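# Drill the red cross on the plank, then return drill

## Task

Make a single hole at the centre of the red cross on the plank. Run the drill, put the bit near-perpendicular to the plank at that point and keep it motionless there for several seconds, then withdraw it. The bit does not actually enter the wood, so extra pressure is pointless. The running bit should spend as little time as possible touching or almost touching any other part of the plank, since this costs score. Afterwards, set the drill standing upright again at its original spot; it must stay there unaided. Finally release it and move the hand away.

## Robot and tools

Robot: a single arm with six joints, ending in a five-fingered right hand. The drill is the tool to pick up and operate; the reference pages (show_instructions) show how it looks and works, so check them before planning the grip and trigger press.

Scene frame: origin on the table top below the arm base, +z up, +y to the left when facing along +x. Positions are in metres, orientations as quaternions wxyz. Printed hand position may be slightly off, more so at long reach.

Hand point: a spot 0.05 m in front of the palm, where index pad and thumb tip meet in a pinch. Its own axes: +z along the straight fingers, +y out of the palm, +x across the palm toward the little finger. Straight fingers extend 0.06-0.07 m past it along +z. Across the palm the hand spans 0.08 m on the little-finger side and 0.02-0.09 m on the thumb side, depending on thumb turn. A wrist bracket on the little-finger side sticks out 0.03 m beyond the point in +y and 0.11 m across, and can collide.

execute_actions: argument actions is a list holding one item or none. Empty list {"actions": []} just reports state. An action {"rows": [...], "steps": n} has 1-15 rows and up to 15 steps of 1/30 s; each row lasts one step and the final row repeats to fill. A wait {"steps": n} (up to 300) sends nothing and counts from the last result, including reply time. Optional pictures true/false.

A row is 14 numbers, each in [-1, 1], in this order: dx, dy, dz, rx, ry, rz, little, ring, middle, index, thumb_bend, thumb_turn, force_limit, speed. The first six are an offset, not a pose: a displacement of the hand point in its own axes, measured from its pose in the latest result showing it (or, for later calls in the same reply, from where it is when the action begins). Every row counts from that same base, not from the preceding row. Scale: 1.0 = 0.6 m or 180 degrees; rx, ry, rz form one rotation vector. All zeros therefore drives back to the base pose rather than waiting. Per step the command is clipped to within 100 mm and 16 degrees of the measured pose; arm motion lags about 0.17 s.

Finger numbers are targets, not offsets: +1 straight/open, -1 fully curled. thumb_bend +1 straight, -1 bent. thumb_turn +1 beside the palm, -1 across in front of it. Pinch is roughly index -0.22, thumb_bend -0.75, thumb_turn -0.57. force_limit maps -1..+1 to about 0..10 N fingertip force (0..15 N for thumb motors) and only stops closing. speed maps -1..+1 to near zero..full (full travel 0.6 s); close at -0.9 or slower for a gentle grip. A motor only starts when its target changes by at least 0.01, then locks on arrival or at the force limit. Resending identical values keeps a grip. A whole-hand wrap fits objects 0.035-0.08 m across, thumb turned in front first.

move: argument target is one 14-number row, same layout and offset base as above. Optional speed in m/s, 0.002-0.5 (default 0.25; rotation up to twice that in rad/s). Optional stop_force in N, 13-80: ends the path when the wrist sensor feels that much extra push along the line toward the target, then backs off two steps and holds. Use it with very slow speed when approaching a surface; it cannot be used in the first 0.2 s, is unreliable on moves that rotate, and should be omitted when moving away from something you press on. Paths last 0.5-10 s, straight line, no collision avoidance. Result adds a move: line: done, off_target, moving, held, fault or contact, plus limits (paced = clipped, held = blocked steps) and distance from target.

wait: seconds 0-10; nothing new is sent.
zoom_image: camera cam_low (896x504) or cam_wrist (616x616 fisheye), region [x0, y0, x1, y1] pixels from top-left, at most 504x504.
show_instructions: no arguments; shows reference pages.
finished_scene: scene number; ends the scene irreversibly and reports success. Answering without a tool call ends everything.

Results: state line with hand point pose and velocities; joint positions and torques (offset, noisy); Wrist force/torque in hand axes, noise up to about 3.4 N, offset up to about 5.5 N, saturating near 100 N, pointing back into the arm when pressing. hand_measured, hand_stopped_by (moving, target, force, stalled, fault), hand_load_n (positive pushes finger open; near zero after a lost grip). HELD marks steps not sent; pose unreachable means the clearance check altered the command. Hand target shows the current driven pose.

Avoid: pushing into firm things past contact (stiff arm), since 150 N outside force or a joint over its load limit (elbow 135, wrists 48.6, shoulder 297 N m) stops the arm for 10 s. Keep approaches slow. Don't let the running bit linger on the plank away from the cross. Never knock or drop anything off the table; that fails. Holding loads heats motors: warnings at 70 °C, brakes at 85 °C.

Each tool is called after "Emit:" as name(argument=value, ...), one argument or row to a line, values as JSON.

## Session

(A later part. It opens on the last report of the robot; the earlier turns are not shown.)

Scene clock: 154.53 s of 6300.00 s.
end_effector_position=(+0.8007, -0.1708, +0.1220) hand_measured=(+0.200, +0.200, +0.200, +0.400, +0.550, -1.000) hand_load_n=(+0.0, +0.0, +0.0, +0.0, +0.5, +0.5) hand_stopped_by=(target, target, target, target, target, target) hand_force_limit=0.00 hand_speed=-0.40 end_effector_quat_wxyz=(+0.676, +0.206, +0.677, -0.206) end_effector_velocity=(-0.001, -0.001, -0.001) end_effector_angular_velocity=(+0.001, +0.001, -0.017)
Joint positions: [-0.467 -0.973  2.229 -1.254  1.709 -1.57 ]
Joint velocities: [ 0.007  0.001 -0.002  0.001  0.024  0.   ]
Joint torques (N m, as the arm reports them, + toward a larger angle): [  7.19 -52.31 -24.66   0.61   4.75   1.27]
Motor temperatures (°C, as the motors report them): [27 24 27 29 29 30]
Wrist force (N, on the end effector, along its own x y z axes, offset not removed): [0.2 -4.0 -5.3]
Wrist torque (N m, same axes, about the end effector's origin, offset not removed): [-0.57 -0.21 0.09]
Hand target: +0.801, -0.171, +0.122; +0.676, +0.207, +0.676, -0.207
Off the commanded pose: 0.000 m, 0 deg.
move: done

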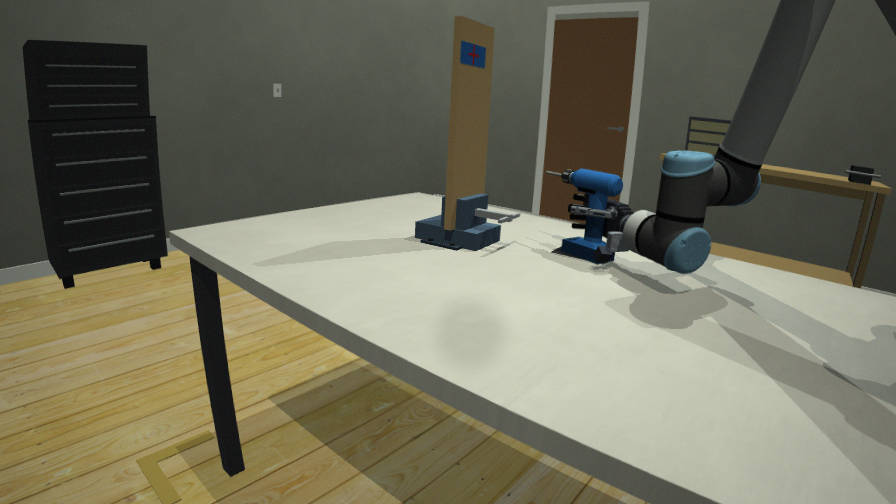

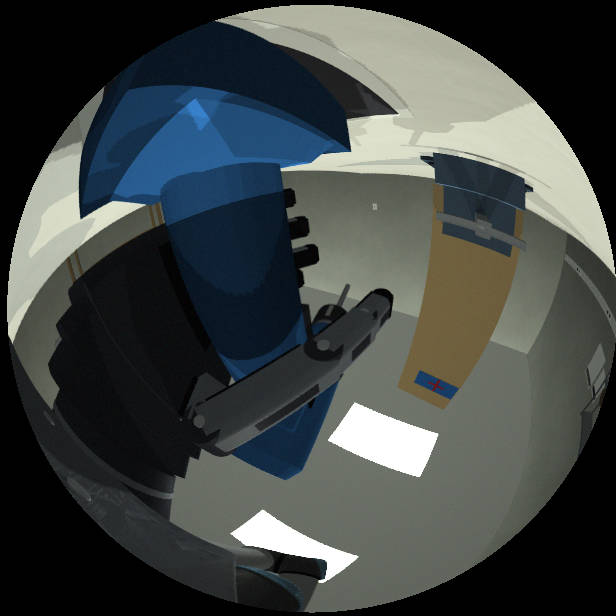

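Emit:
move(
  target=[0,0.0105,-0.002,0,0,0,0.2,0.2,0.2,0.4,0.55,-1,0,-0.4],
  speed=0.02,
)

Scene clock: 157.03 s of 6300.00 s.
end_effector_position=(+0.8031, -0.1652, +0.1220) hand_measured=(+0.200, +0.200, +0.200, +0.400, +0.550, -1.000) hand_load_n=(+0.0, +0.0, +0.0, +0.0, +0.0, +0.0) hand_stopped_by=(target, target, target, target, target, target) hand_force_limit=0.00 hand_speed=-0.40 end_effector_quat_wxyz=(+0.676, +0.206, +0.677, -0.206) end_effector_velocity=(+0.001, +0.003, -0.001) end_effector_angular_velocity=(+0.001, +0.002, +0.001)
Joint positions: [-0.455 -0.971  2.225 -1.252  1.721 -1.57 ]
Joint velocities: [ 0.005  0.001 -0.001  0.001  0.003  0.   ]
Joint torques (N m, as the arm reports them, + toward a larger angle): [ 13.47 -50.67 -23.93   0.81   3.3    0.25]
Motor temperatures (°C, as the motors report them): [27 24 27 29 29 30]
Wrist force (N, on the end effector, along its own x y z axes, offset not removed): [-6.6 -8.0 -0.1]
Wrist torque (N m, same axes, about the end effector's origin, offset not removed): [-0.72 0.79 -0.66]
Hand target: +0.803, -0.165, +0.122; +0.676, +0.206, +0.677, -0.206
Off the commanded pose: 0.000 m, 0 deg.
move: done

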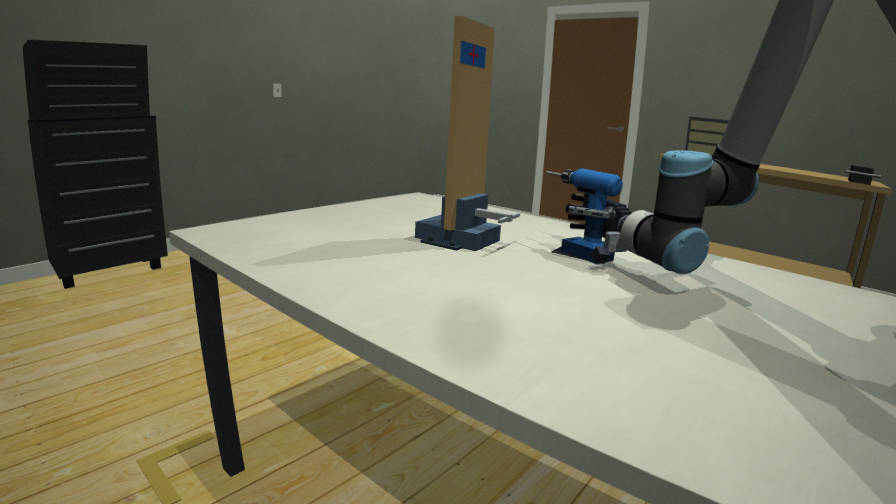

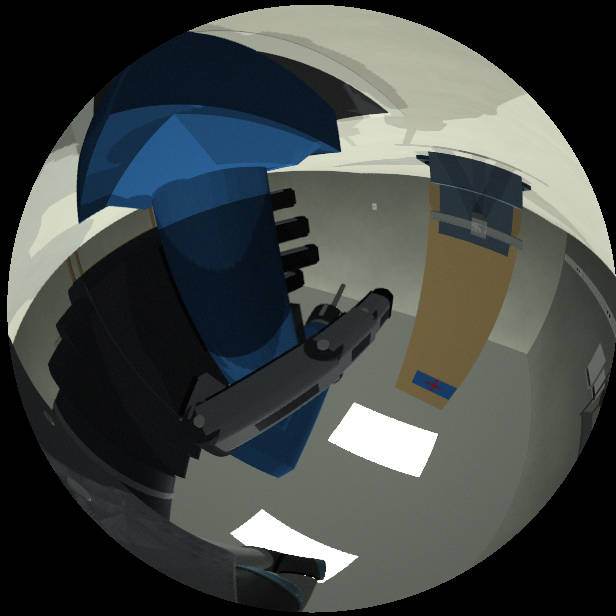

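Now thumb to contact, then close fingers.

Emit:
move(
  target=[0,0,0,0,0,0,0.2,0.2,0.2,0.3,0.25,-1,-0.75,-0.8],
  speed=0.02,
)

Emit:
move(
  target=[0,0,0,0,0,0,-1,-1,-1,0.3,0.25,-1,1,-0.7],
  speed=0.02,
)

Scene clock: 161.17 s of 6300.00 s.
end_effector_position=(+0.8031, -0.1652, +0.1219) hand_measured=(+0.200, +0.200, +0.200, +0.300, +0.250, -1.000) hand_load_n=(+0.0, +0.0, +0.0, +0.0, +0.0, +0.0) hand_stopped_by=(target, target, target, target, target, target) hand_force_limit=-0.75 hand_speed=-0.80 end_effector_quat_wxyz=(+0.676, +0.206, +0.677, -0.206) end_effector_velocity=(-0.000, -0.001, -0.000) end_effector_angular_velocity=(+0.000, +0.000, -0.000)
Joint positions: [-0.455 -0.971  2.225 -1.252  1.721 -1.57 ]
Joint velocities: [-0.001  0.    -0.     0.    -0.     0.   ]
Joint torques (N m, as the arm reports them, + toward a larger angle): [-10.83 -81.97  -6.62  -4.46  -3.82   1.4 ]
Motor temperatures (°C, as the motors report them): [27 24 27 29 29 30]
Wrist force (N, on the end effector, along its own x y z axes, offset not removed): [3.5 -3.6 1.8]
Wrist torque (N m, same axes, about the end effector's origin, offset not removed): [-0.68 -0.53 0.03]
Hand target: +0.803, -0.165, +0.122; +0.676, +0.206, +0.677, -0.206
Off the commanded pose: 0.000 m, 0 deg.
move: done

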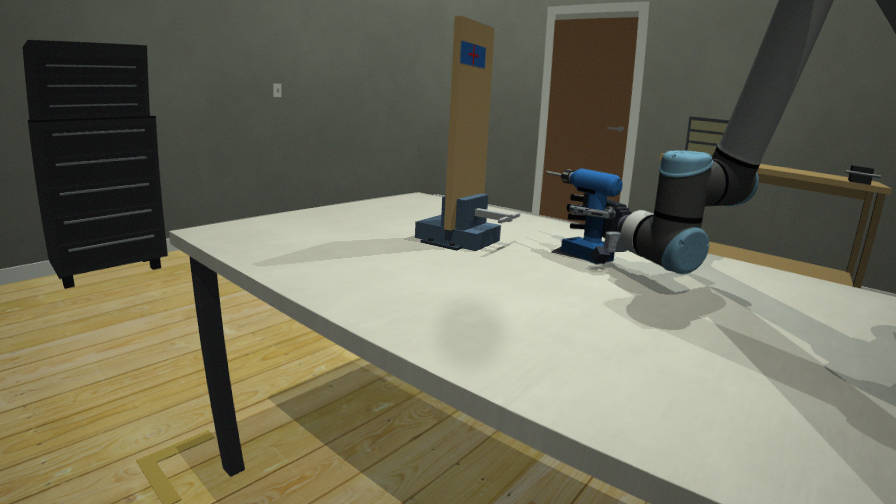

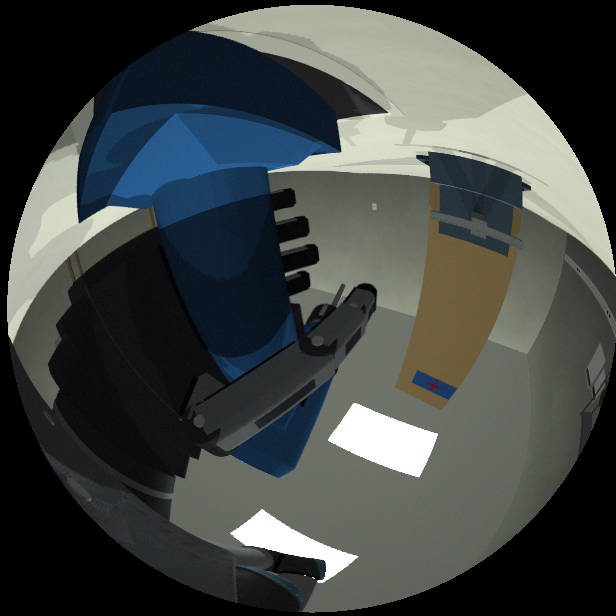

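Scene clock: 163.60 s of 6300.00 s.
end_effector_position=(+0.8031, -0.1652, +0.1219) hand_measured=(-0.872, -0.860, -0.860, +0.300, +0.252, -1.000) hand_load_n=(+11.0, +10.5, +10.5, +0.0, +2.0, +0.5) hand_stopped_by=(force, force, force, target, target, target) hand_force_limit=1.00 hand_speed=-0.70 end_effector_quat_wxyz=(+0.676, +0.206, +0.677, -0.206) end_effector_velocity=(-0.001, +0.000, -0.001) end_effector_angular_velocity=(+0.001, +0.001, -0.001)
Joint positions: [-0.455 -0.971  2.225 -1.252  1.721 -1.57 ]
Joint velocities: [-0.001 -0.     0.002  0.     0.     0.   ]
Joint torques (N m, as the arm reports them, + toward a larger angle): [-11.02 -81.63  -8.35  -3.36  -2.73   1.34]
Motor temperatures (°C, as the motors report them): [27 24 27 29 29 30]
Wrist force (N, on the end effector, along its own x y z axes, offset not removed): [7.2 -4.1 2.9]
Wrist torque (N m, same axes, about the end effector's origin, offset not removed): [-1.05 -1.73 0.53]
Hand target: +0.803, -0.165, +0.122; +0.676, +0.206, +0.677, -0.206
Off the commanded pose: 0.000 m, 0 deg.
move: done

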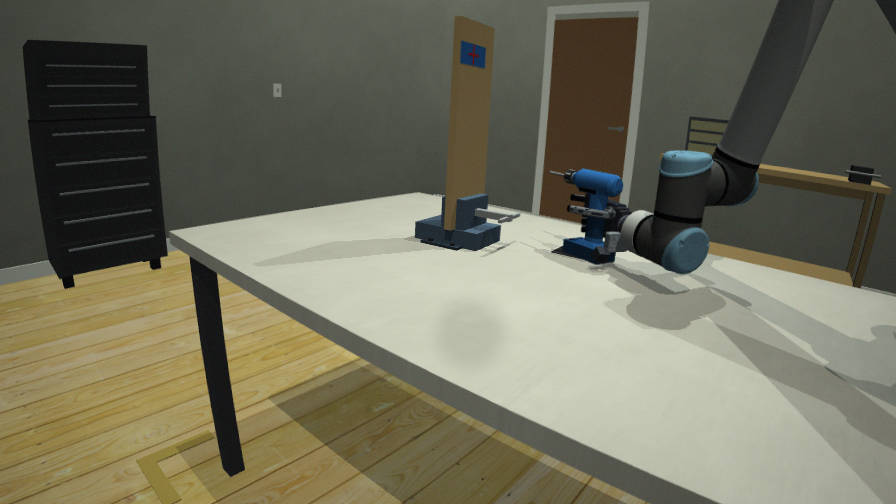

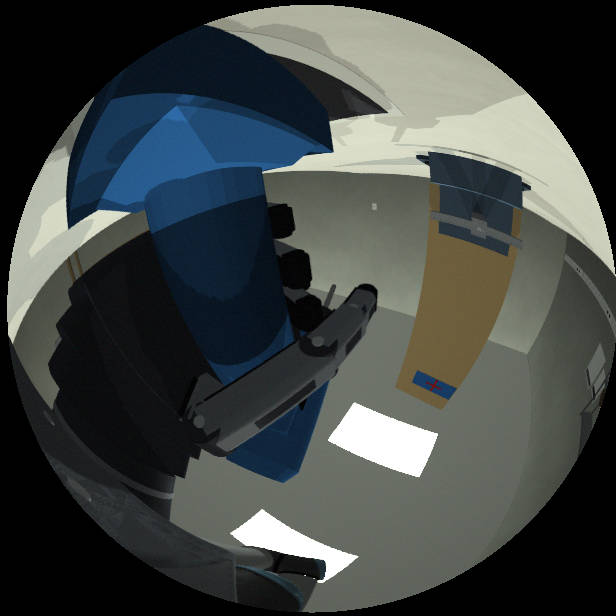

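Emit:
move(
  target=[0,0,0,0,0,0,-1,-1,-1,0.3,0.17,-1,0,-0.85],
  speed=0.02,
)

Emit:
move(
  target=[0,0,0,0,0,0,-1,-1,-1,-1,0.17,-1,0.8,-0.6],
  speed=0.02,
)

Scene clock: 166.63 s of 6300.00 s.
end_effector_position=(+0.8031, -0.1652, +0.1219) hand_measured=(-0.872, -0.860, -0.860, +0.300, +0.176, -1.000) hand_load_n=(+11.0, +10.5, +10.5, +0.0, +6.0, +1.5) hand_stopped_by=(force, force, force, target, target, target) hand_force_limit=0.00 hand_speed=-0.85 end_effector_quat_wxyz=(+0.676, +0.206, +0.677, -0.206) end_effector_velocity=(-0.000, -0.001, -0.000) end_effector_angular_velocity=(-0.000, +0.001, -0.001)
Joint positions: [-0.455 -0.971  2.225 -1.252  1.721 -1.57 ]
Joint velocities: [-0.001  0.     0.    -0.    -0.    -0.001]
Joint torques (N m, as the arm reports them, + toward a larger angle): [ -8.97 -81.82 -15.49  -0.08   1.49   0.49]
Motor temperatures (°C, as the motors report them): [27 24 27 29 29 30]
Wrist force (N, on the end effector, along its own x y z axes, offset not removed): [1.9 1.9 0.4]
Wrist torque (N m, same axes, about the end effector's origin, offset not removed): [0.22 -1.09 0.11]
Hand target: +0.803, -0.165, +0.122; +0.676, +0.206, +0.677, -0.206
Off the commanded pose: 0.000 m, 0 deg.
move: done

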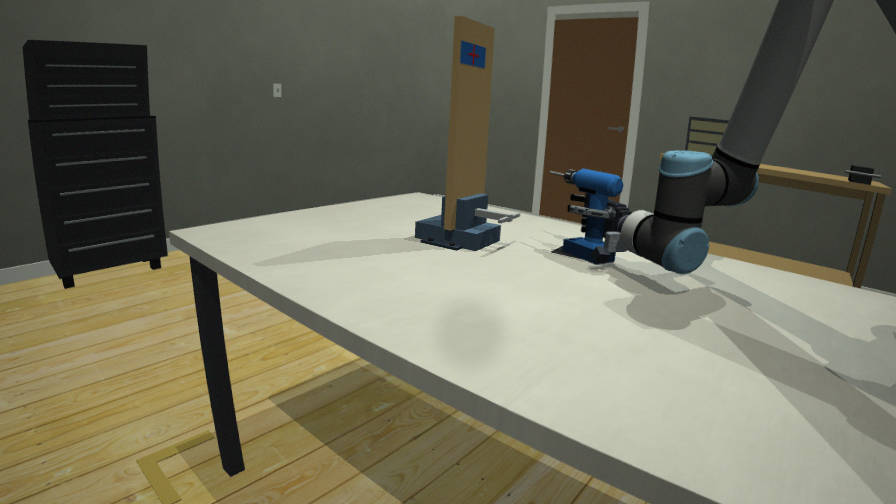

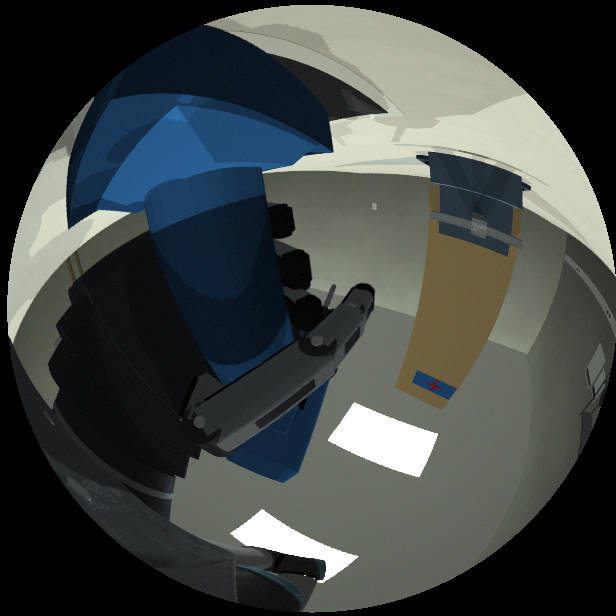

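Scene clock: 168.53 s of 6300.00 s.
end_effector_position=(+0.8031, -0.1652, +0.1219) hand_measured=(-0.872, -0.860, -0.860, -0.782, +0.178, -1.000) hand_load_n=(+11.0, +10.5, +10.5, +10.0, +5.5, +1.5) hand_stopped_by=(force, force, force, force, target, target) hand_force_limit=0.80 hand_speed=-0.60 end_effector_quat_wxyz=(+0.676, +0.206, +0.677, -0.206) end_effector_velocity=(+0.000, -0.000, -0.001) end_effector_angular_velocity=(+0.000, +0.000, -0.000)
Joint positions: [-0.455 -0.971  2.225 -1.252  1.721 -1.57 ]
Joint velocities: [-0.     0.001 -0.    -0.    -0.    -0.   ]
Joint torques (N m, as the arm reports them, + toward a larger angle): [ -7.93 -80.91 -14.43   0.24   1.8    0.74]
Motor temperatures (°C, as the motors report them): [27 24 27 29 29 30]
Wrist force (N, on the end effector, along its own x y z axes, offset not removed): [0.6 0.6 2.0]
Wrist torque (N m, same axes, about the end effector's origin, offset not removed): [-0.48 -0.85 0.33]
Hand target: +0.803, -0.165, +0.122; +0.676, +0.206, +0.677, -0.206
Off the commanded pose: 0.000 m, 0 deg.
move: done

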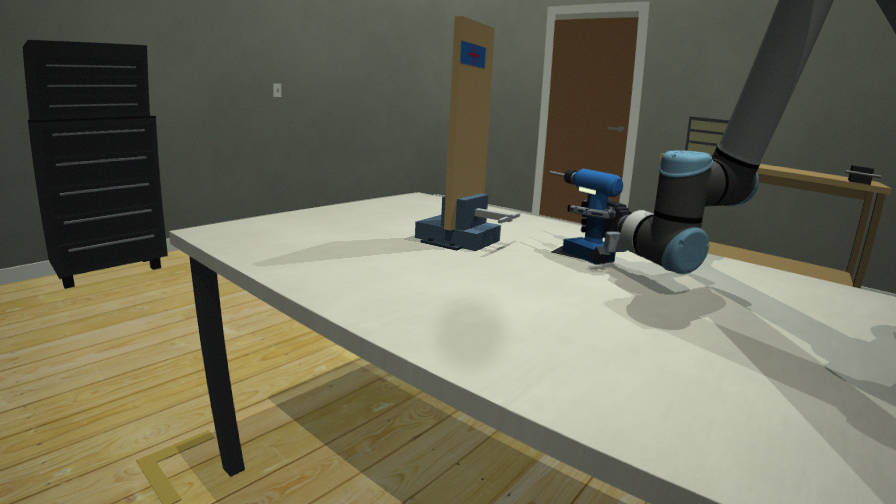

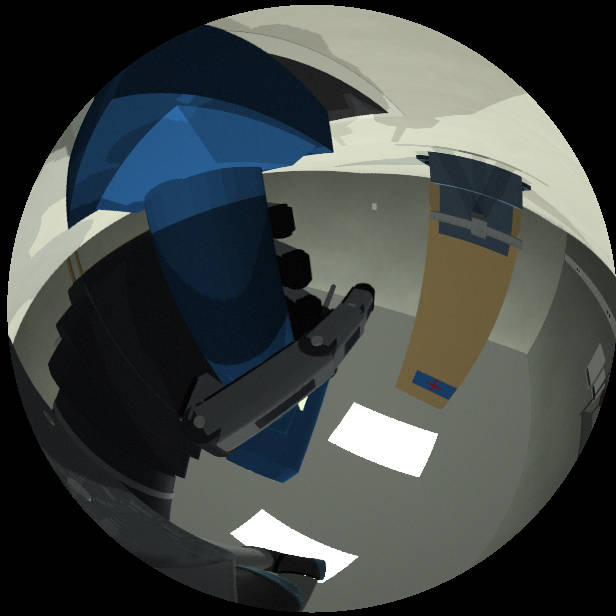

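Emit:
move(
  target=[0,0,0,0,0,0,-1,-1,-1,0.3,0.17,-1,0.8,-0.3],
  speed=0.02,
)

Emit:
move(
  target=[-0.15,0,0,0,0,0,-1,-1,-1,0.3,0.17,-1,0.8,-0.3],
  speed=0.06,
)

Scene clock: 176.50 s of 6300.00 s.
end_effector_position=(+0.8031, -0.1652, +0.1219) hand_measured=(-0.872, -0.860, -0.860, +0.300, +0.178, -1.000) hand_load_n=(+11.0, +10.5, +10.5, +0.0, +6.0, +1.5) hand_stopped_by=(force, force, force, target, target, target) hand_force_limit=0.80 hand_speed=-0.30 end_effector_quat_wxyz=(+0.676, +0.206, +0.677, -0.206) end_effector_velocity=(+0.000, -0.000, +0.000) end_effector_angular_velocity=(-0.001, -0.001, -0.000)
Joint positions: [-0.455 -0.971  2.225 -1.252  1.721 -1.57 ]
Joint velocities: [-0.    -0.    -0.    -0.001 -0.    -0.   ]
Joint torques (N m, as the arm reports them, + toward a larger angle): [ -8.28 -81.38 -15.14   0.01   2.07   0.85]
Motor temperatures (°C, as the motors report them): [27 24 27 29 29 30]
Wrist force (N, on the end effector, along its own x y z axes, offset not removed): [-2.1 -1.2 2.6]
Wrist torque (N m, same axes, about the end effector's origin, offset not removed): [-0.46 -0.83 -0.19]
Hand target: +0.803, -0.165, +0.122; +0.676, +0.206, +0.677, -0.206
Off the commanded pose: 0.000 m, 0 deg.
move: done

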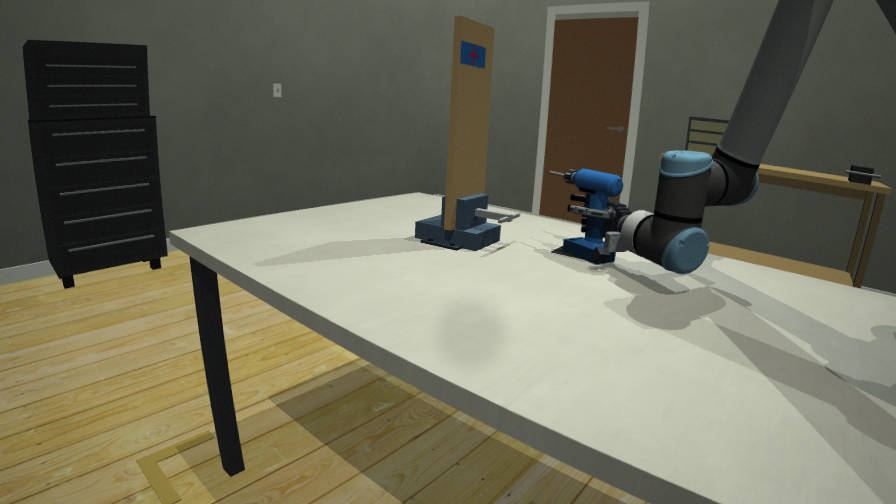

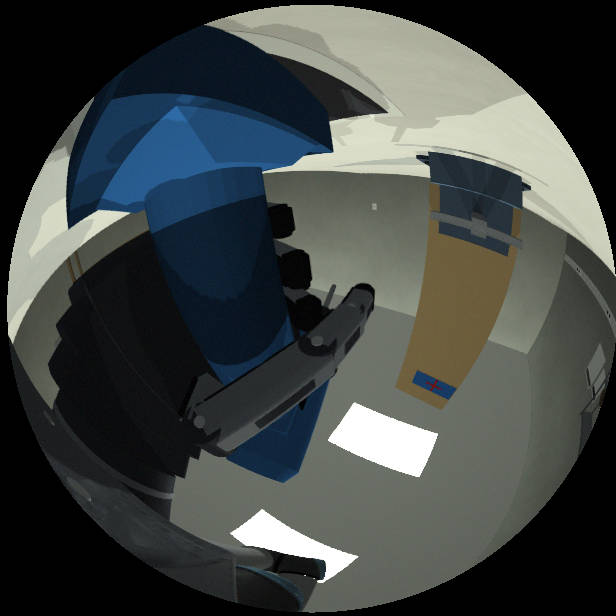

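Scene clock: 178.43 s of 6300.00 s.
end_effector_position=(+0.8031, -0.1651, +0.2116) hand_measured=(-0.872, -0.860, -0.860, +0.300, +0.178, -1.000) hand_load_n=(+7.5, +8.0, +10.0, +0.0, +5.5, +3.5) hand_stopped_by=(force, force, force, target, target, target) hand_force_limit=0.80 hand_speed=-0.30 end_effector_quat_wxyz=(+0.676, +0.206, +0.677, -0.206) end_effector_velocity=(+0.001, -0.001, +0.005) end_effector_angular_velocity=(-0.001, -0.002, -0.001)
Joint positions: [-0.455 -1.141  2.223 -1.08   1.721 -1.57 ]
Joint velocities: [-0.001 -0.007 -0.002  0.006 -0.     0.   ]
Joint torques (N m, as the arm reports them, + toward a larger angle): [-10.77 -91.34 -34.78  -2.83   1.12  -1.49]
Motor temperatures (°C, as the motors report them): [27 24 27 29 29 30]
Wrist force (N, on the end effector, along its own x y z axes, offset not removed): [14.0 -6.6 3.9]
Wrist torque (N m, same axes, about the end effector's origin, offset not removed): [-1.28 -0.81 0.13]
Hand target: +0.803, -0.165, +0.212; +0.676, +0.206, +0.677, -0.206
Off the commanded pose: 0.000 m, 0 deg.
move: done

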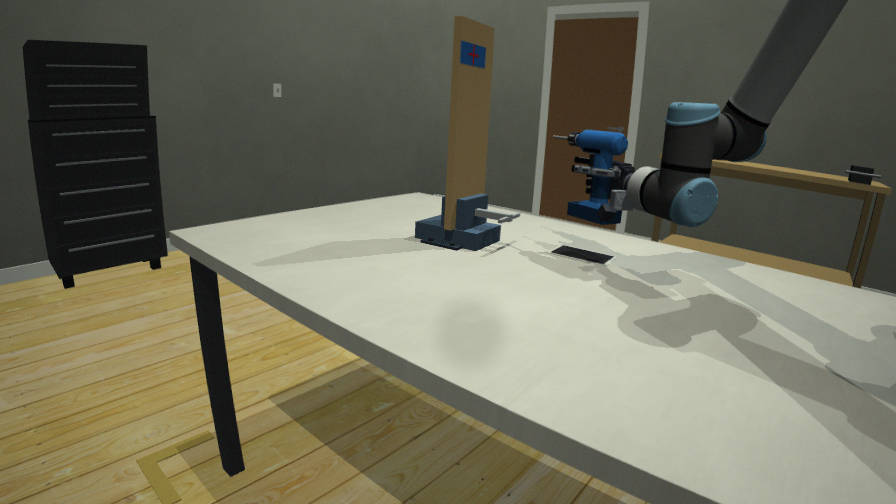

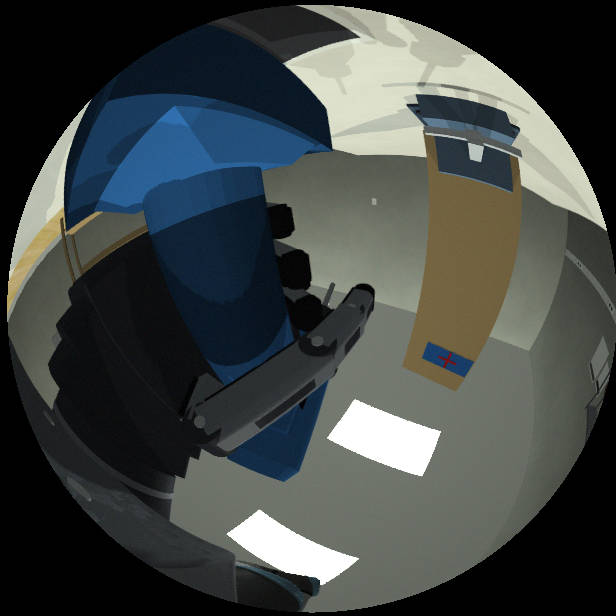

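Emit:
move(
  target=[-0.253,0.230,-0.061,-0.153,0,0,-0.98,-0.98,-0.98,0.3,0.17,-1,1,-0.8],
  speed=0.1,
)

Scene clock: 184.83 s of 6300.00 s.
end_effector_position=(+0.8495, -0.0302, +0.3630) hand_measured=(-0.880, -0.864, -0.860, +0.300, +0.178, -1.000) hand_load_n=(+10.5, +11.0, +10.0, +0.0, +5.5, +3.5) hand_stopped_by=(force, force, force, target, target, target) hand_force_limit=1.00 hand_speed=-0.80 end_effector_quat_wxyz=(+0.706, +0.040, +0.706, -0.039) end_effector_velocity=(+0.000, +0.002, +0.001) end_effector_angular_velocity=(+0.000, +0.002, +0.007)
Joint positions: [-0.423 -1.342  2.1   -0.756  1.273 -1.57 ]
Joint velocities: [ 0.001 -0.001 -0.002  0.005 -0.006 -0.   ]
Joint torques (N m, as the arm reports them, + toward a larger angle): [  9.41 -81.53 -45.96  -1.44  -4.04  -1.78]
Motor temperatures (°C, as the motors report them): [27 24 27 29 29 30]
Wrist force (N, on the end effector, along its own x y z axes, offset not removed): [11.4 -4.1 -8.0]
Wrist torque (N m, same axes, about the end effector's origin, offset not removed): [0.04 -0.34 -0.06]
Hand target: +0.850, -0.030, +0.363; +0.706, +0.039, +0.706, -0.039
Off the commanded pose: 0.000 m, 0 deg.
move: done

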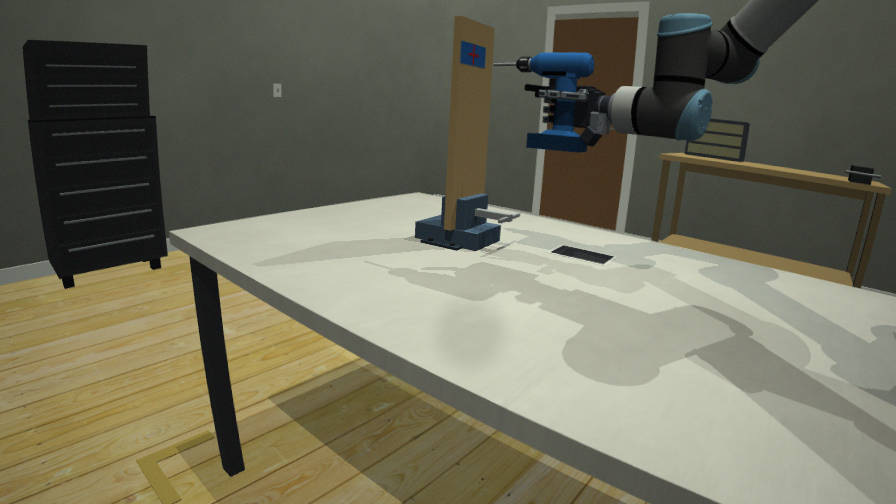

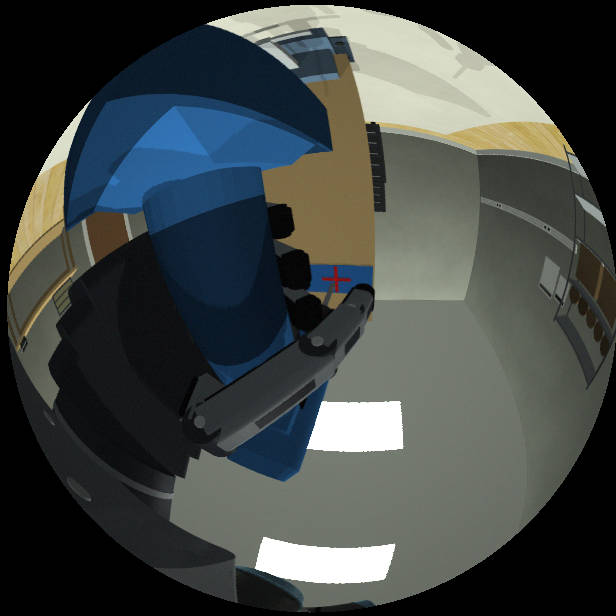

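Emit:
zoom_image(
  camera="cam_low",
  region=[440, 10, 620, 160],
)

Emit:
zoom_image(
  camera="cam_wrist",
  region=[290, 240, 390, 330],
)

Region (440, 10, 620, 160) of cam_low's 896x504 image, scaled by 2.800, with more detail than that image has.

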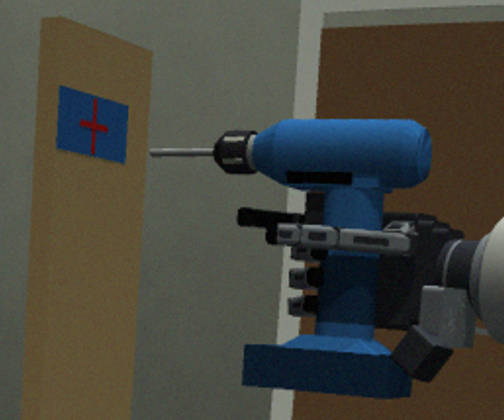

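Region (290, 240, 390, 330) of cam_wrist's 616x616 image, scaled by 5.040, with more detail than that image has; it fills the top 454 rows of this view, and the rest is white.

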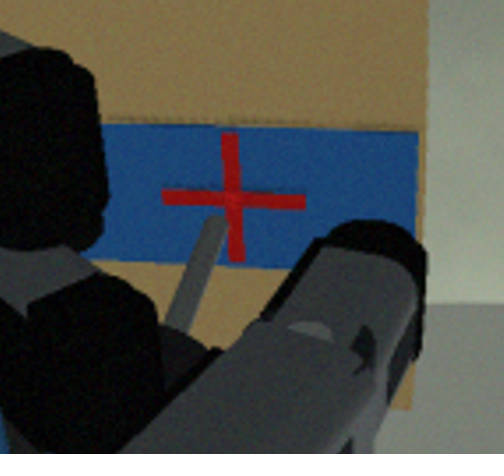

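Emit:
move(
  target=[-0.033,0.004,0.033,0,0,0,-0.98,-0.98,-0.98,0.3,0.17,-1,1,-0.8],
  speed=0.04,
)

Emit:
zoom_image(
  camera="cam_low",
  region=[440, 10, 560, 110],
)

Emit:
zoom_image(
  camera="cam_wrist",
  region=[290, 240, 390, 330],
)

Scene clock: 192.93 s of 6300.00 s.
end_effector_position=(+0.8692, -0.0300, +0.3826) hand_measured=(-0.880, -0.864, -0.860, +0.300, +0.178, -1.000) hand_load_n=(+10.5, +11.0, +10.0, +0.0, +5.5, +3.5) hand_stopped_by=(force, force, force, target, target, target) hand_force_limit=1.00 hand_speed=-0.80 end_effector_quat_wxyz=(+0.706, +0.040, +0.706, -0.039) end_effector_velocity=(+0.002, -0.001, +0.002) end_effector_angular_velocity=(-0.000, +0.000, -0.002)
Joint positions: [-0.409 -1.338  2.048 -0.709  1.287 -1.57 ]
Joint velocities: [-0.     0.    -0.005  0.004  0.001 -0.   ]
Joint torques (N m, as the arm reports them, + toward a larger angle): [ 10.59 -50.78 -46.89  -2.48   4.51   0.88]
Motor temperatures (°C, as the motors report them): [27 24 27 29 29 30]
Wrist force (N, on the end effector, along its own x y z axes, offset not removed): [9.2 -4.5 2.4]
Wrist torque (N m, same axes, about the end effector's origin, offset not removed): [-0.90 -0.10 0.06]
Hand target: +0.869, -0.030, +0.383; +0.706, +0.040, +0.706, -0.039
Off the commanded pose: 0.000 m, 0 deg.
move: done

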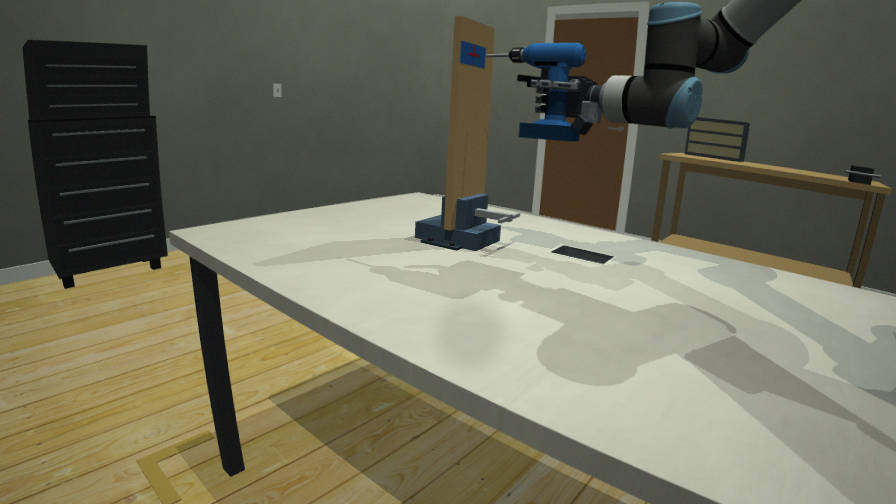

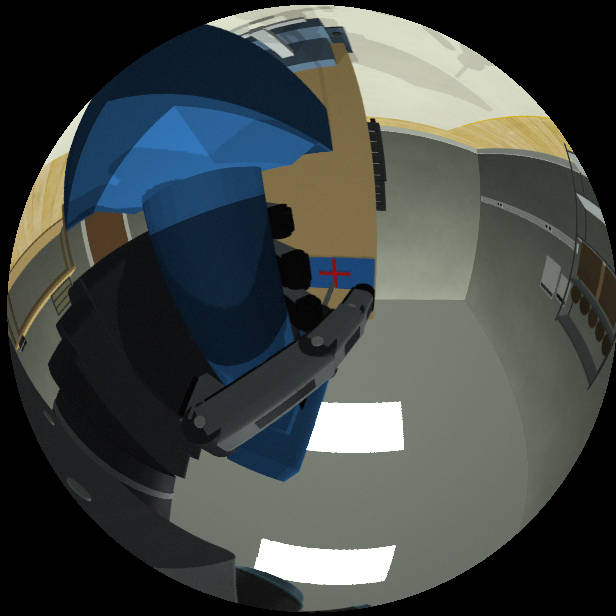

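Region (440, 10, 560, 110) of cam_low's 896x504 image, scaled by 4.200, with more detail than that image has.

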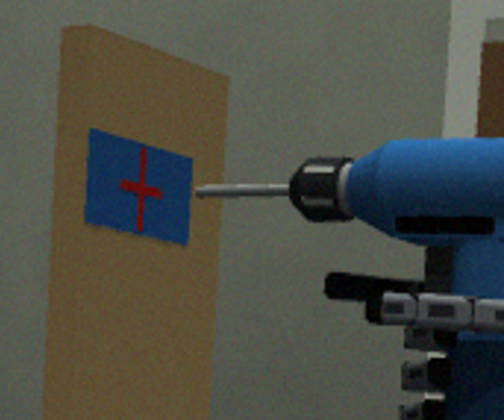

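Region (290, 240, 390, 330) of cam_wrist's 616x616 image, scaled by 5.040, with more detail than that image has; it fills the top 454 rows of this view, and the rest is white.

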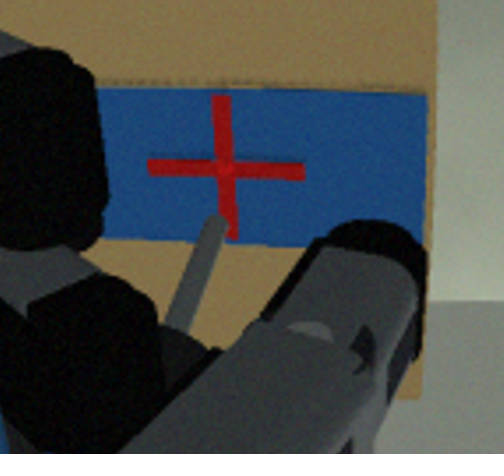

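Emit:
move(
  target=[-0.0058,0.0016,0.0277,0,0,0,-0.98,-0.98,-0.98,0.3,0.17,-1,1,-0.8],
  speed=0.03,
)

Emit:
zoom_image(
  camera="cam_low",
  region=[440, 10, 560, 110],
)

Emit:
zoom_image(
  camera="cam_wrist",
  region=[290, 240, 390, 330],
)

Scene clock: 200.27 s of 6300.00 s.
end_effector_position=(+0.8856, -0.0309, +0.3860) hand_measured=(-0.880, -0.864, -0.860, +0.300, +0.178, -1.000) hand_load_n=(+10.5, +11.0, +10.0, +0.0, +5.5, +3.5) hand_stopped_by=(force, force, force, target, target, target) hand_force_limit=1.00 hand_speed=-0.80 end_effector_quat_wxyz=(+0.706, +0.040, +0.706, -0.039) end_effector_velocity=(+0.001, -0.001, -0.000) end_effector_angular_velocity=(+0.000, +0.001, -0.001)
Joint positions: [-0.4   -1.318  2.014 -0.694  1.296 -1.57 ]
Joint velocities: [ 0.     0.002 -0.003  0.002  0.001  0.   ]
Joint torques (N m, as the arm reports them, + toward a larger angle): [  9.41 -53.41 -49.65  -1.33   3.77   1.71]
Motor temperatures (°C, as the motors report them): [27 24 27 29 29 30]
Wrist force (N, on the end effector, along its own x y z axes, offset not removed): [10.0 0.0 -0.3]
Wrist torque (N m, same axes, about the end effector's origin, offset not removed): [0.09 -0.25 0.18]
Hand target: +0.886, -0.031, +0.386; +0.706, +0.040, +0.706, -0.039
Off the commanded pose: 0.000 m, 0 deg.
move: done

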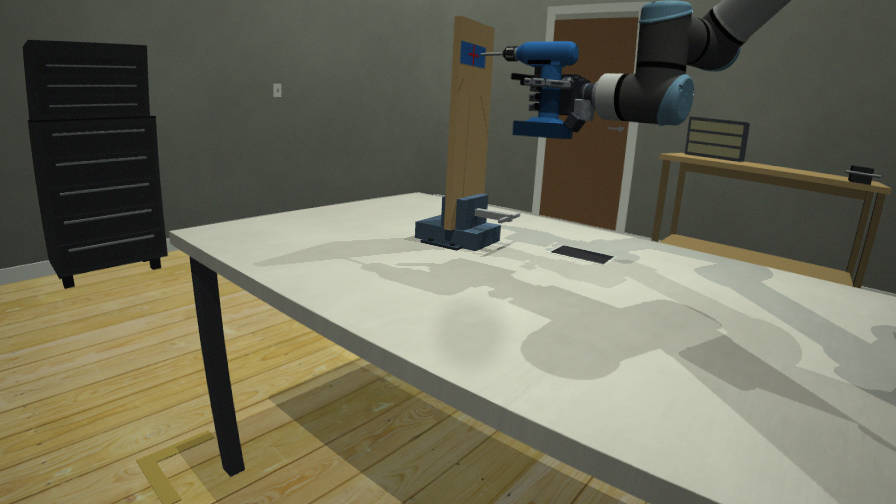

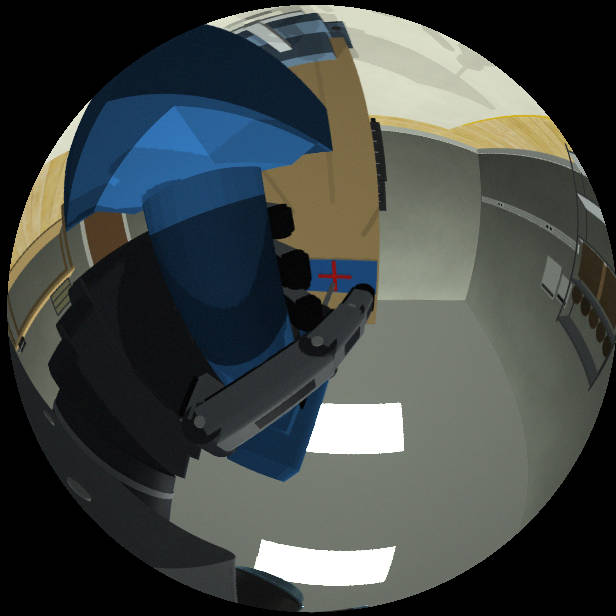

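Region (440, 10, 560, 110) of cam_low's 896x504 image, scaled by 4.200, with more detail than that image has.

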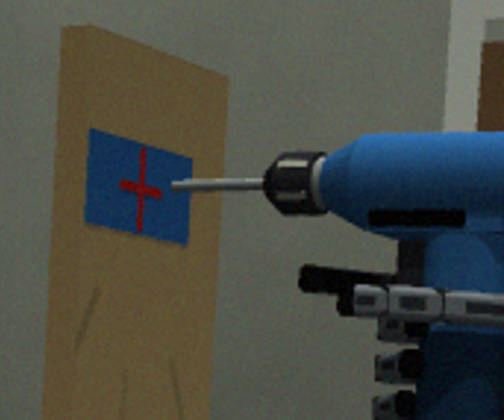

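Region (290, 240, 390, 330) of cam_wrist's 616x616 image, scaled by 5.040, with more detail than that image has; it fills the top 454 rows of this view, and the rest is white.

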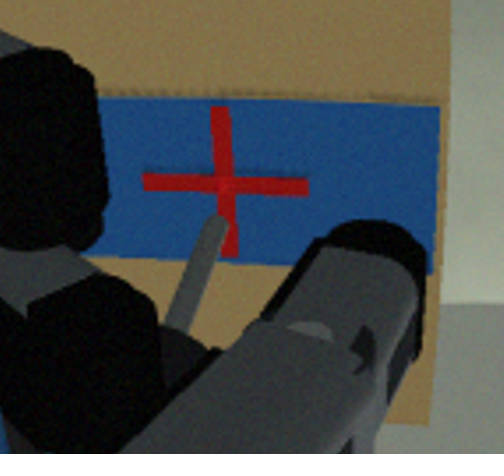

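Emit:
move(
  target=[0.0015,0.0037,0.0233,0,0,0,-0.98,-0.98,-0.98,0.3,0.17,-1,1,-0.8],
  speed=0.02,
)

Emit:
zoom_image(
  camera="cam_low",
  region=[440, 10, 560, 110],
)

Emit:
zoom_image(
  camera="cam_wrist",
  region=[290, 240, 390, 330],
)

Scene clock: 210.77 s of 6300.00 s.
end_effector_position=(+0.8994, -0.0302, +0.3852) hand_measured=(-0.880, -0.864, -0.860, +0.300, +0.178, -1.000) hand_load_n=(+10.5, +11.0, +10.0, +0.0, +5.5, +3.5) hand_stopped_by=(force, force, force, target, target, target) hand_force_limit=1.00 hand_speed=-0.80 end_effector_quat_wxyz=(+0.706, +0.040, +0.706, -0.039) end_effector_velocity=(+0.003, +0.000, +0.001) end_effector_angular_velocity=(-0.000, -0.001, +0.000)
Joint positions: [-0.39  -1.298  1.988 -0.689  1.306 -1.57 ]
Joint velocities: [ 0.002  0.003 -0.006  0.001  0.002  0.   ]
Joint torques (N m, as the arm reports them, + toward a larger angle): [ 11.83 -59.39 -47.77  -1.74   3.95   1.64]
Motor temperatures (°C, as the motors report them): [27 24 27 29 29 30]
Wrist force (N, on the end effector, along its own x y z axes, offset not removed): [16.1 -5.7 4.0]
Wrist torque (N m, same axes, about the end effector's origin, offset not removed): [-1.02 -1.40 0.38]
Hand target: +0.900, -0.030, +0.385; +0.706, +0.040, +0.706, -0.039
Off the commanded pose: 0.000 m, 0 deg.
move: done

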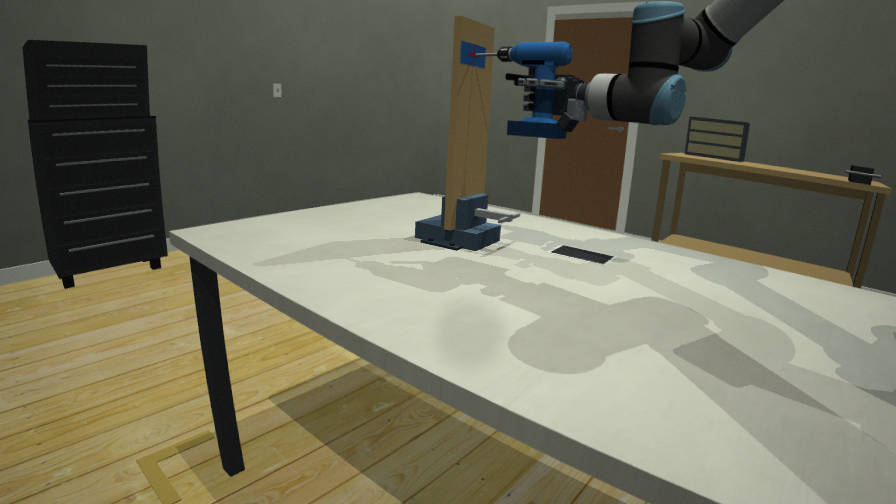

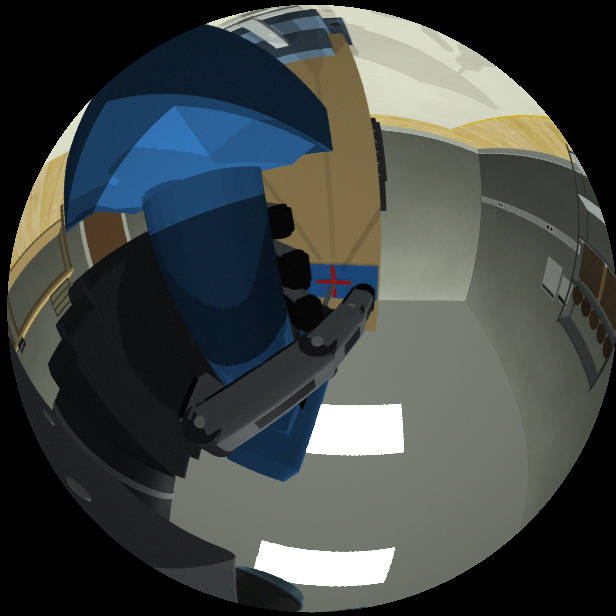

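Region (440, 10, 560, 110) of cam_low's 896x504 image, scaled by 4.200, with more detail than that image has.

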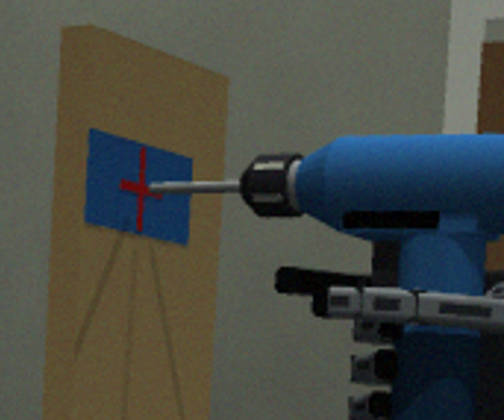

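Region (290, 240, 390, 330) of cam_wrist's 616x616 image, scaled by 5.040, with more detail than that image has; it fills the top 454 rows of this view, and the rest is white.

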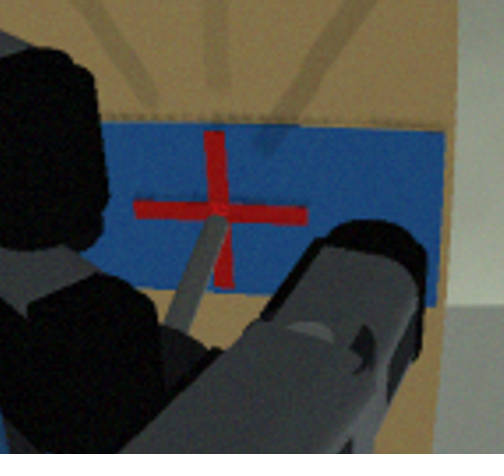

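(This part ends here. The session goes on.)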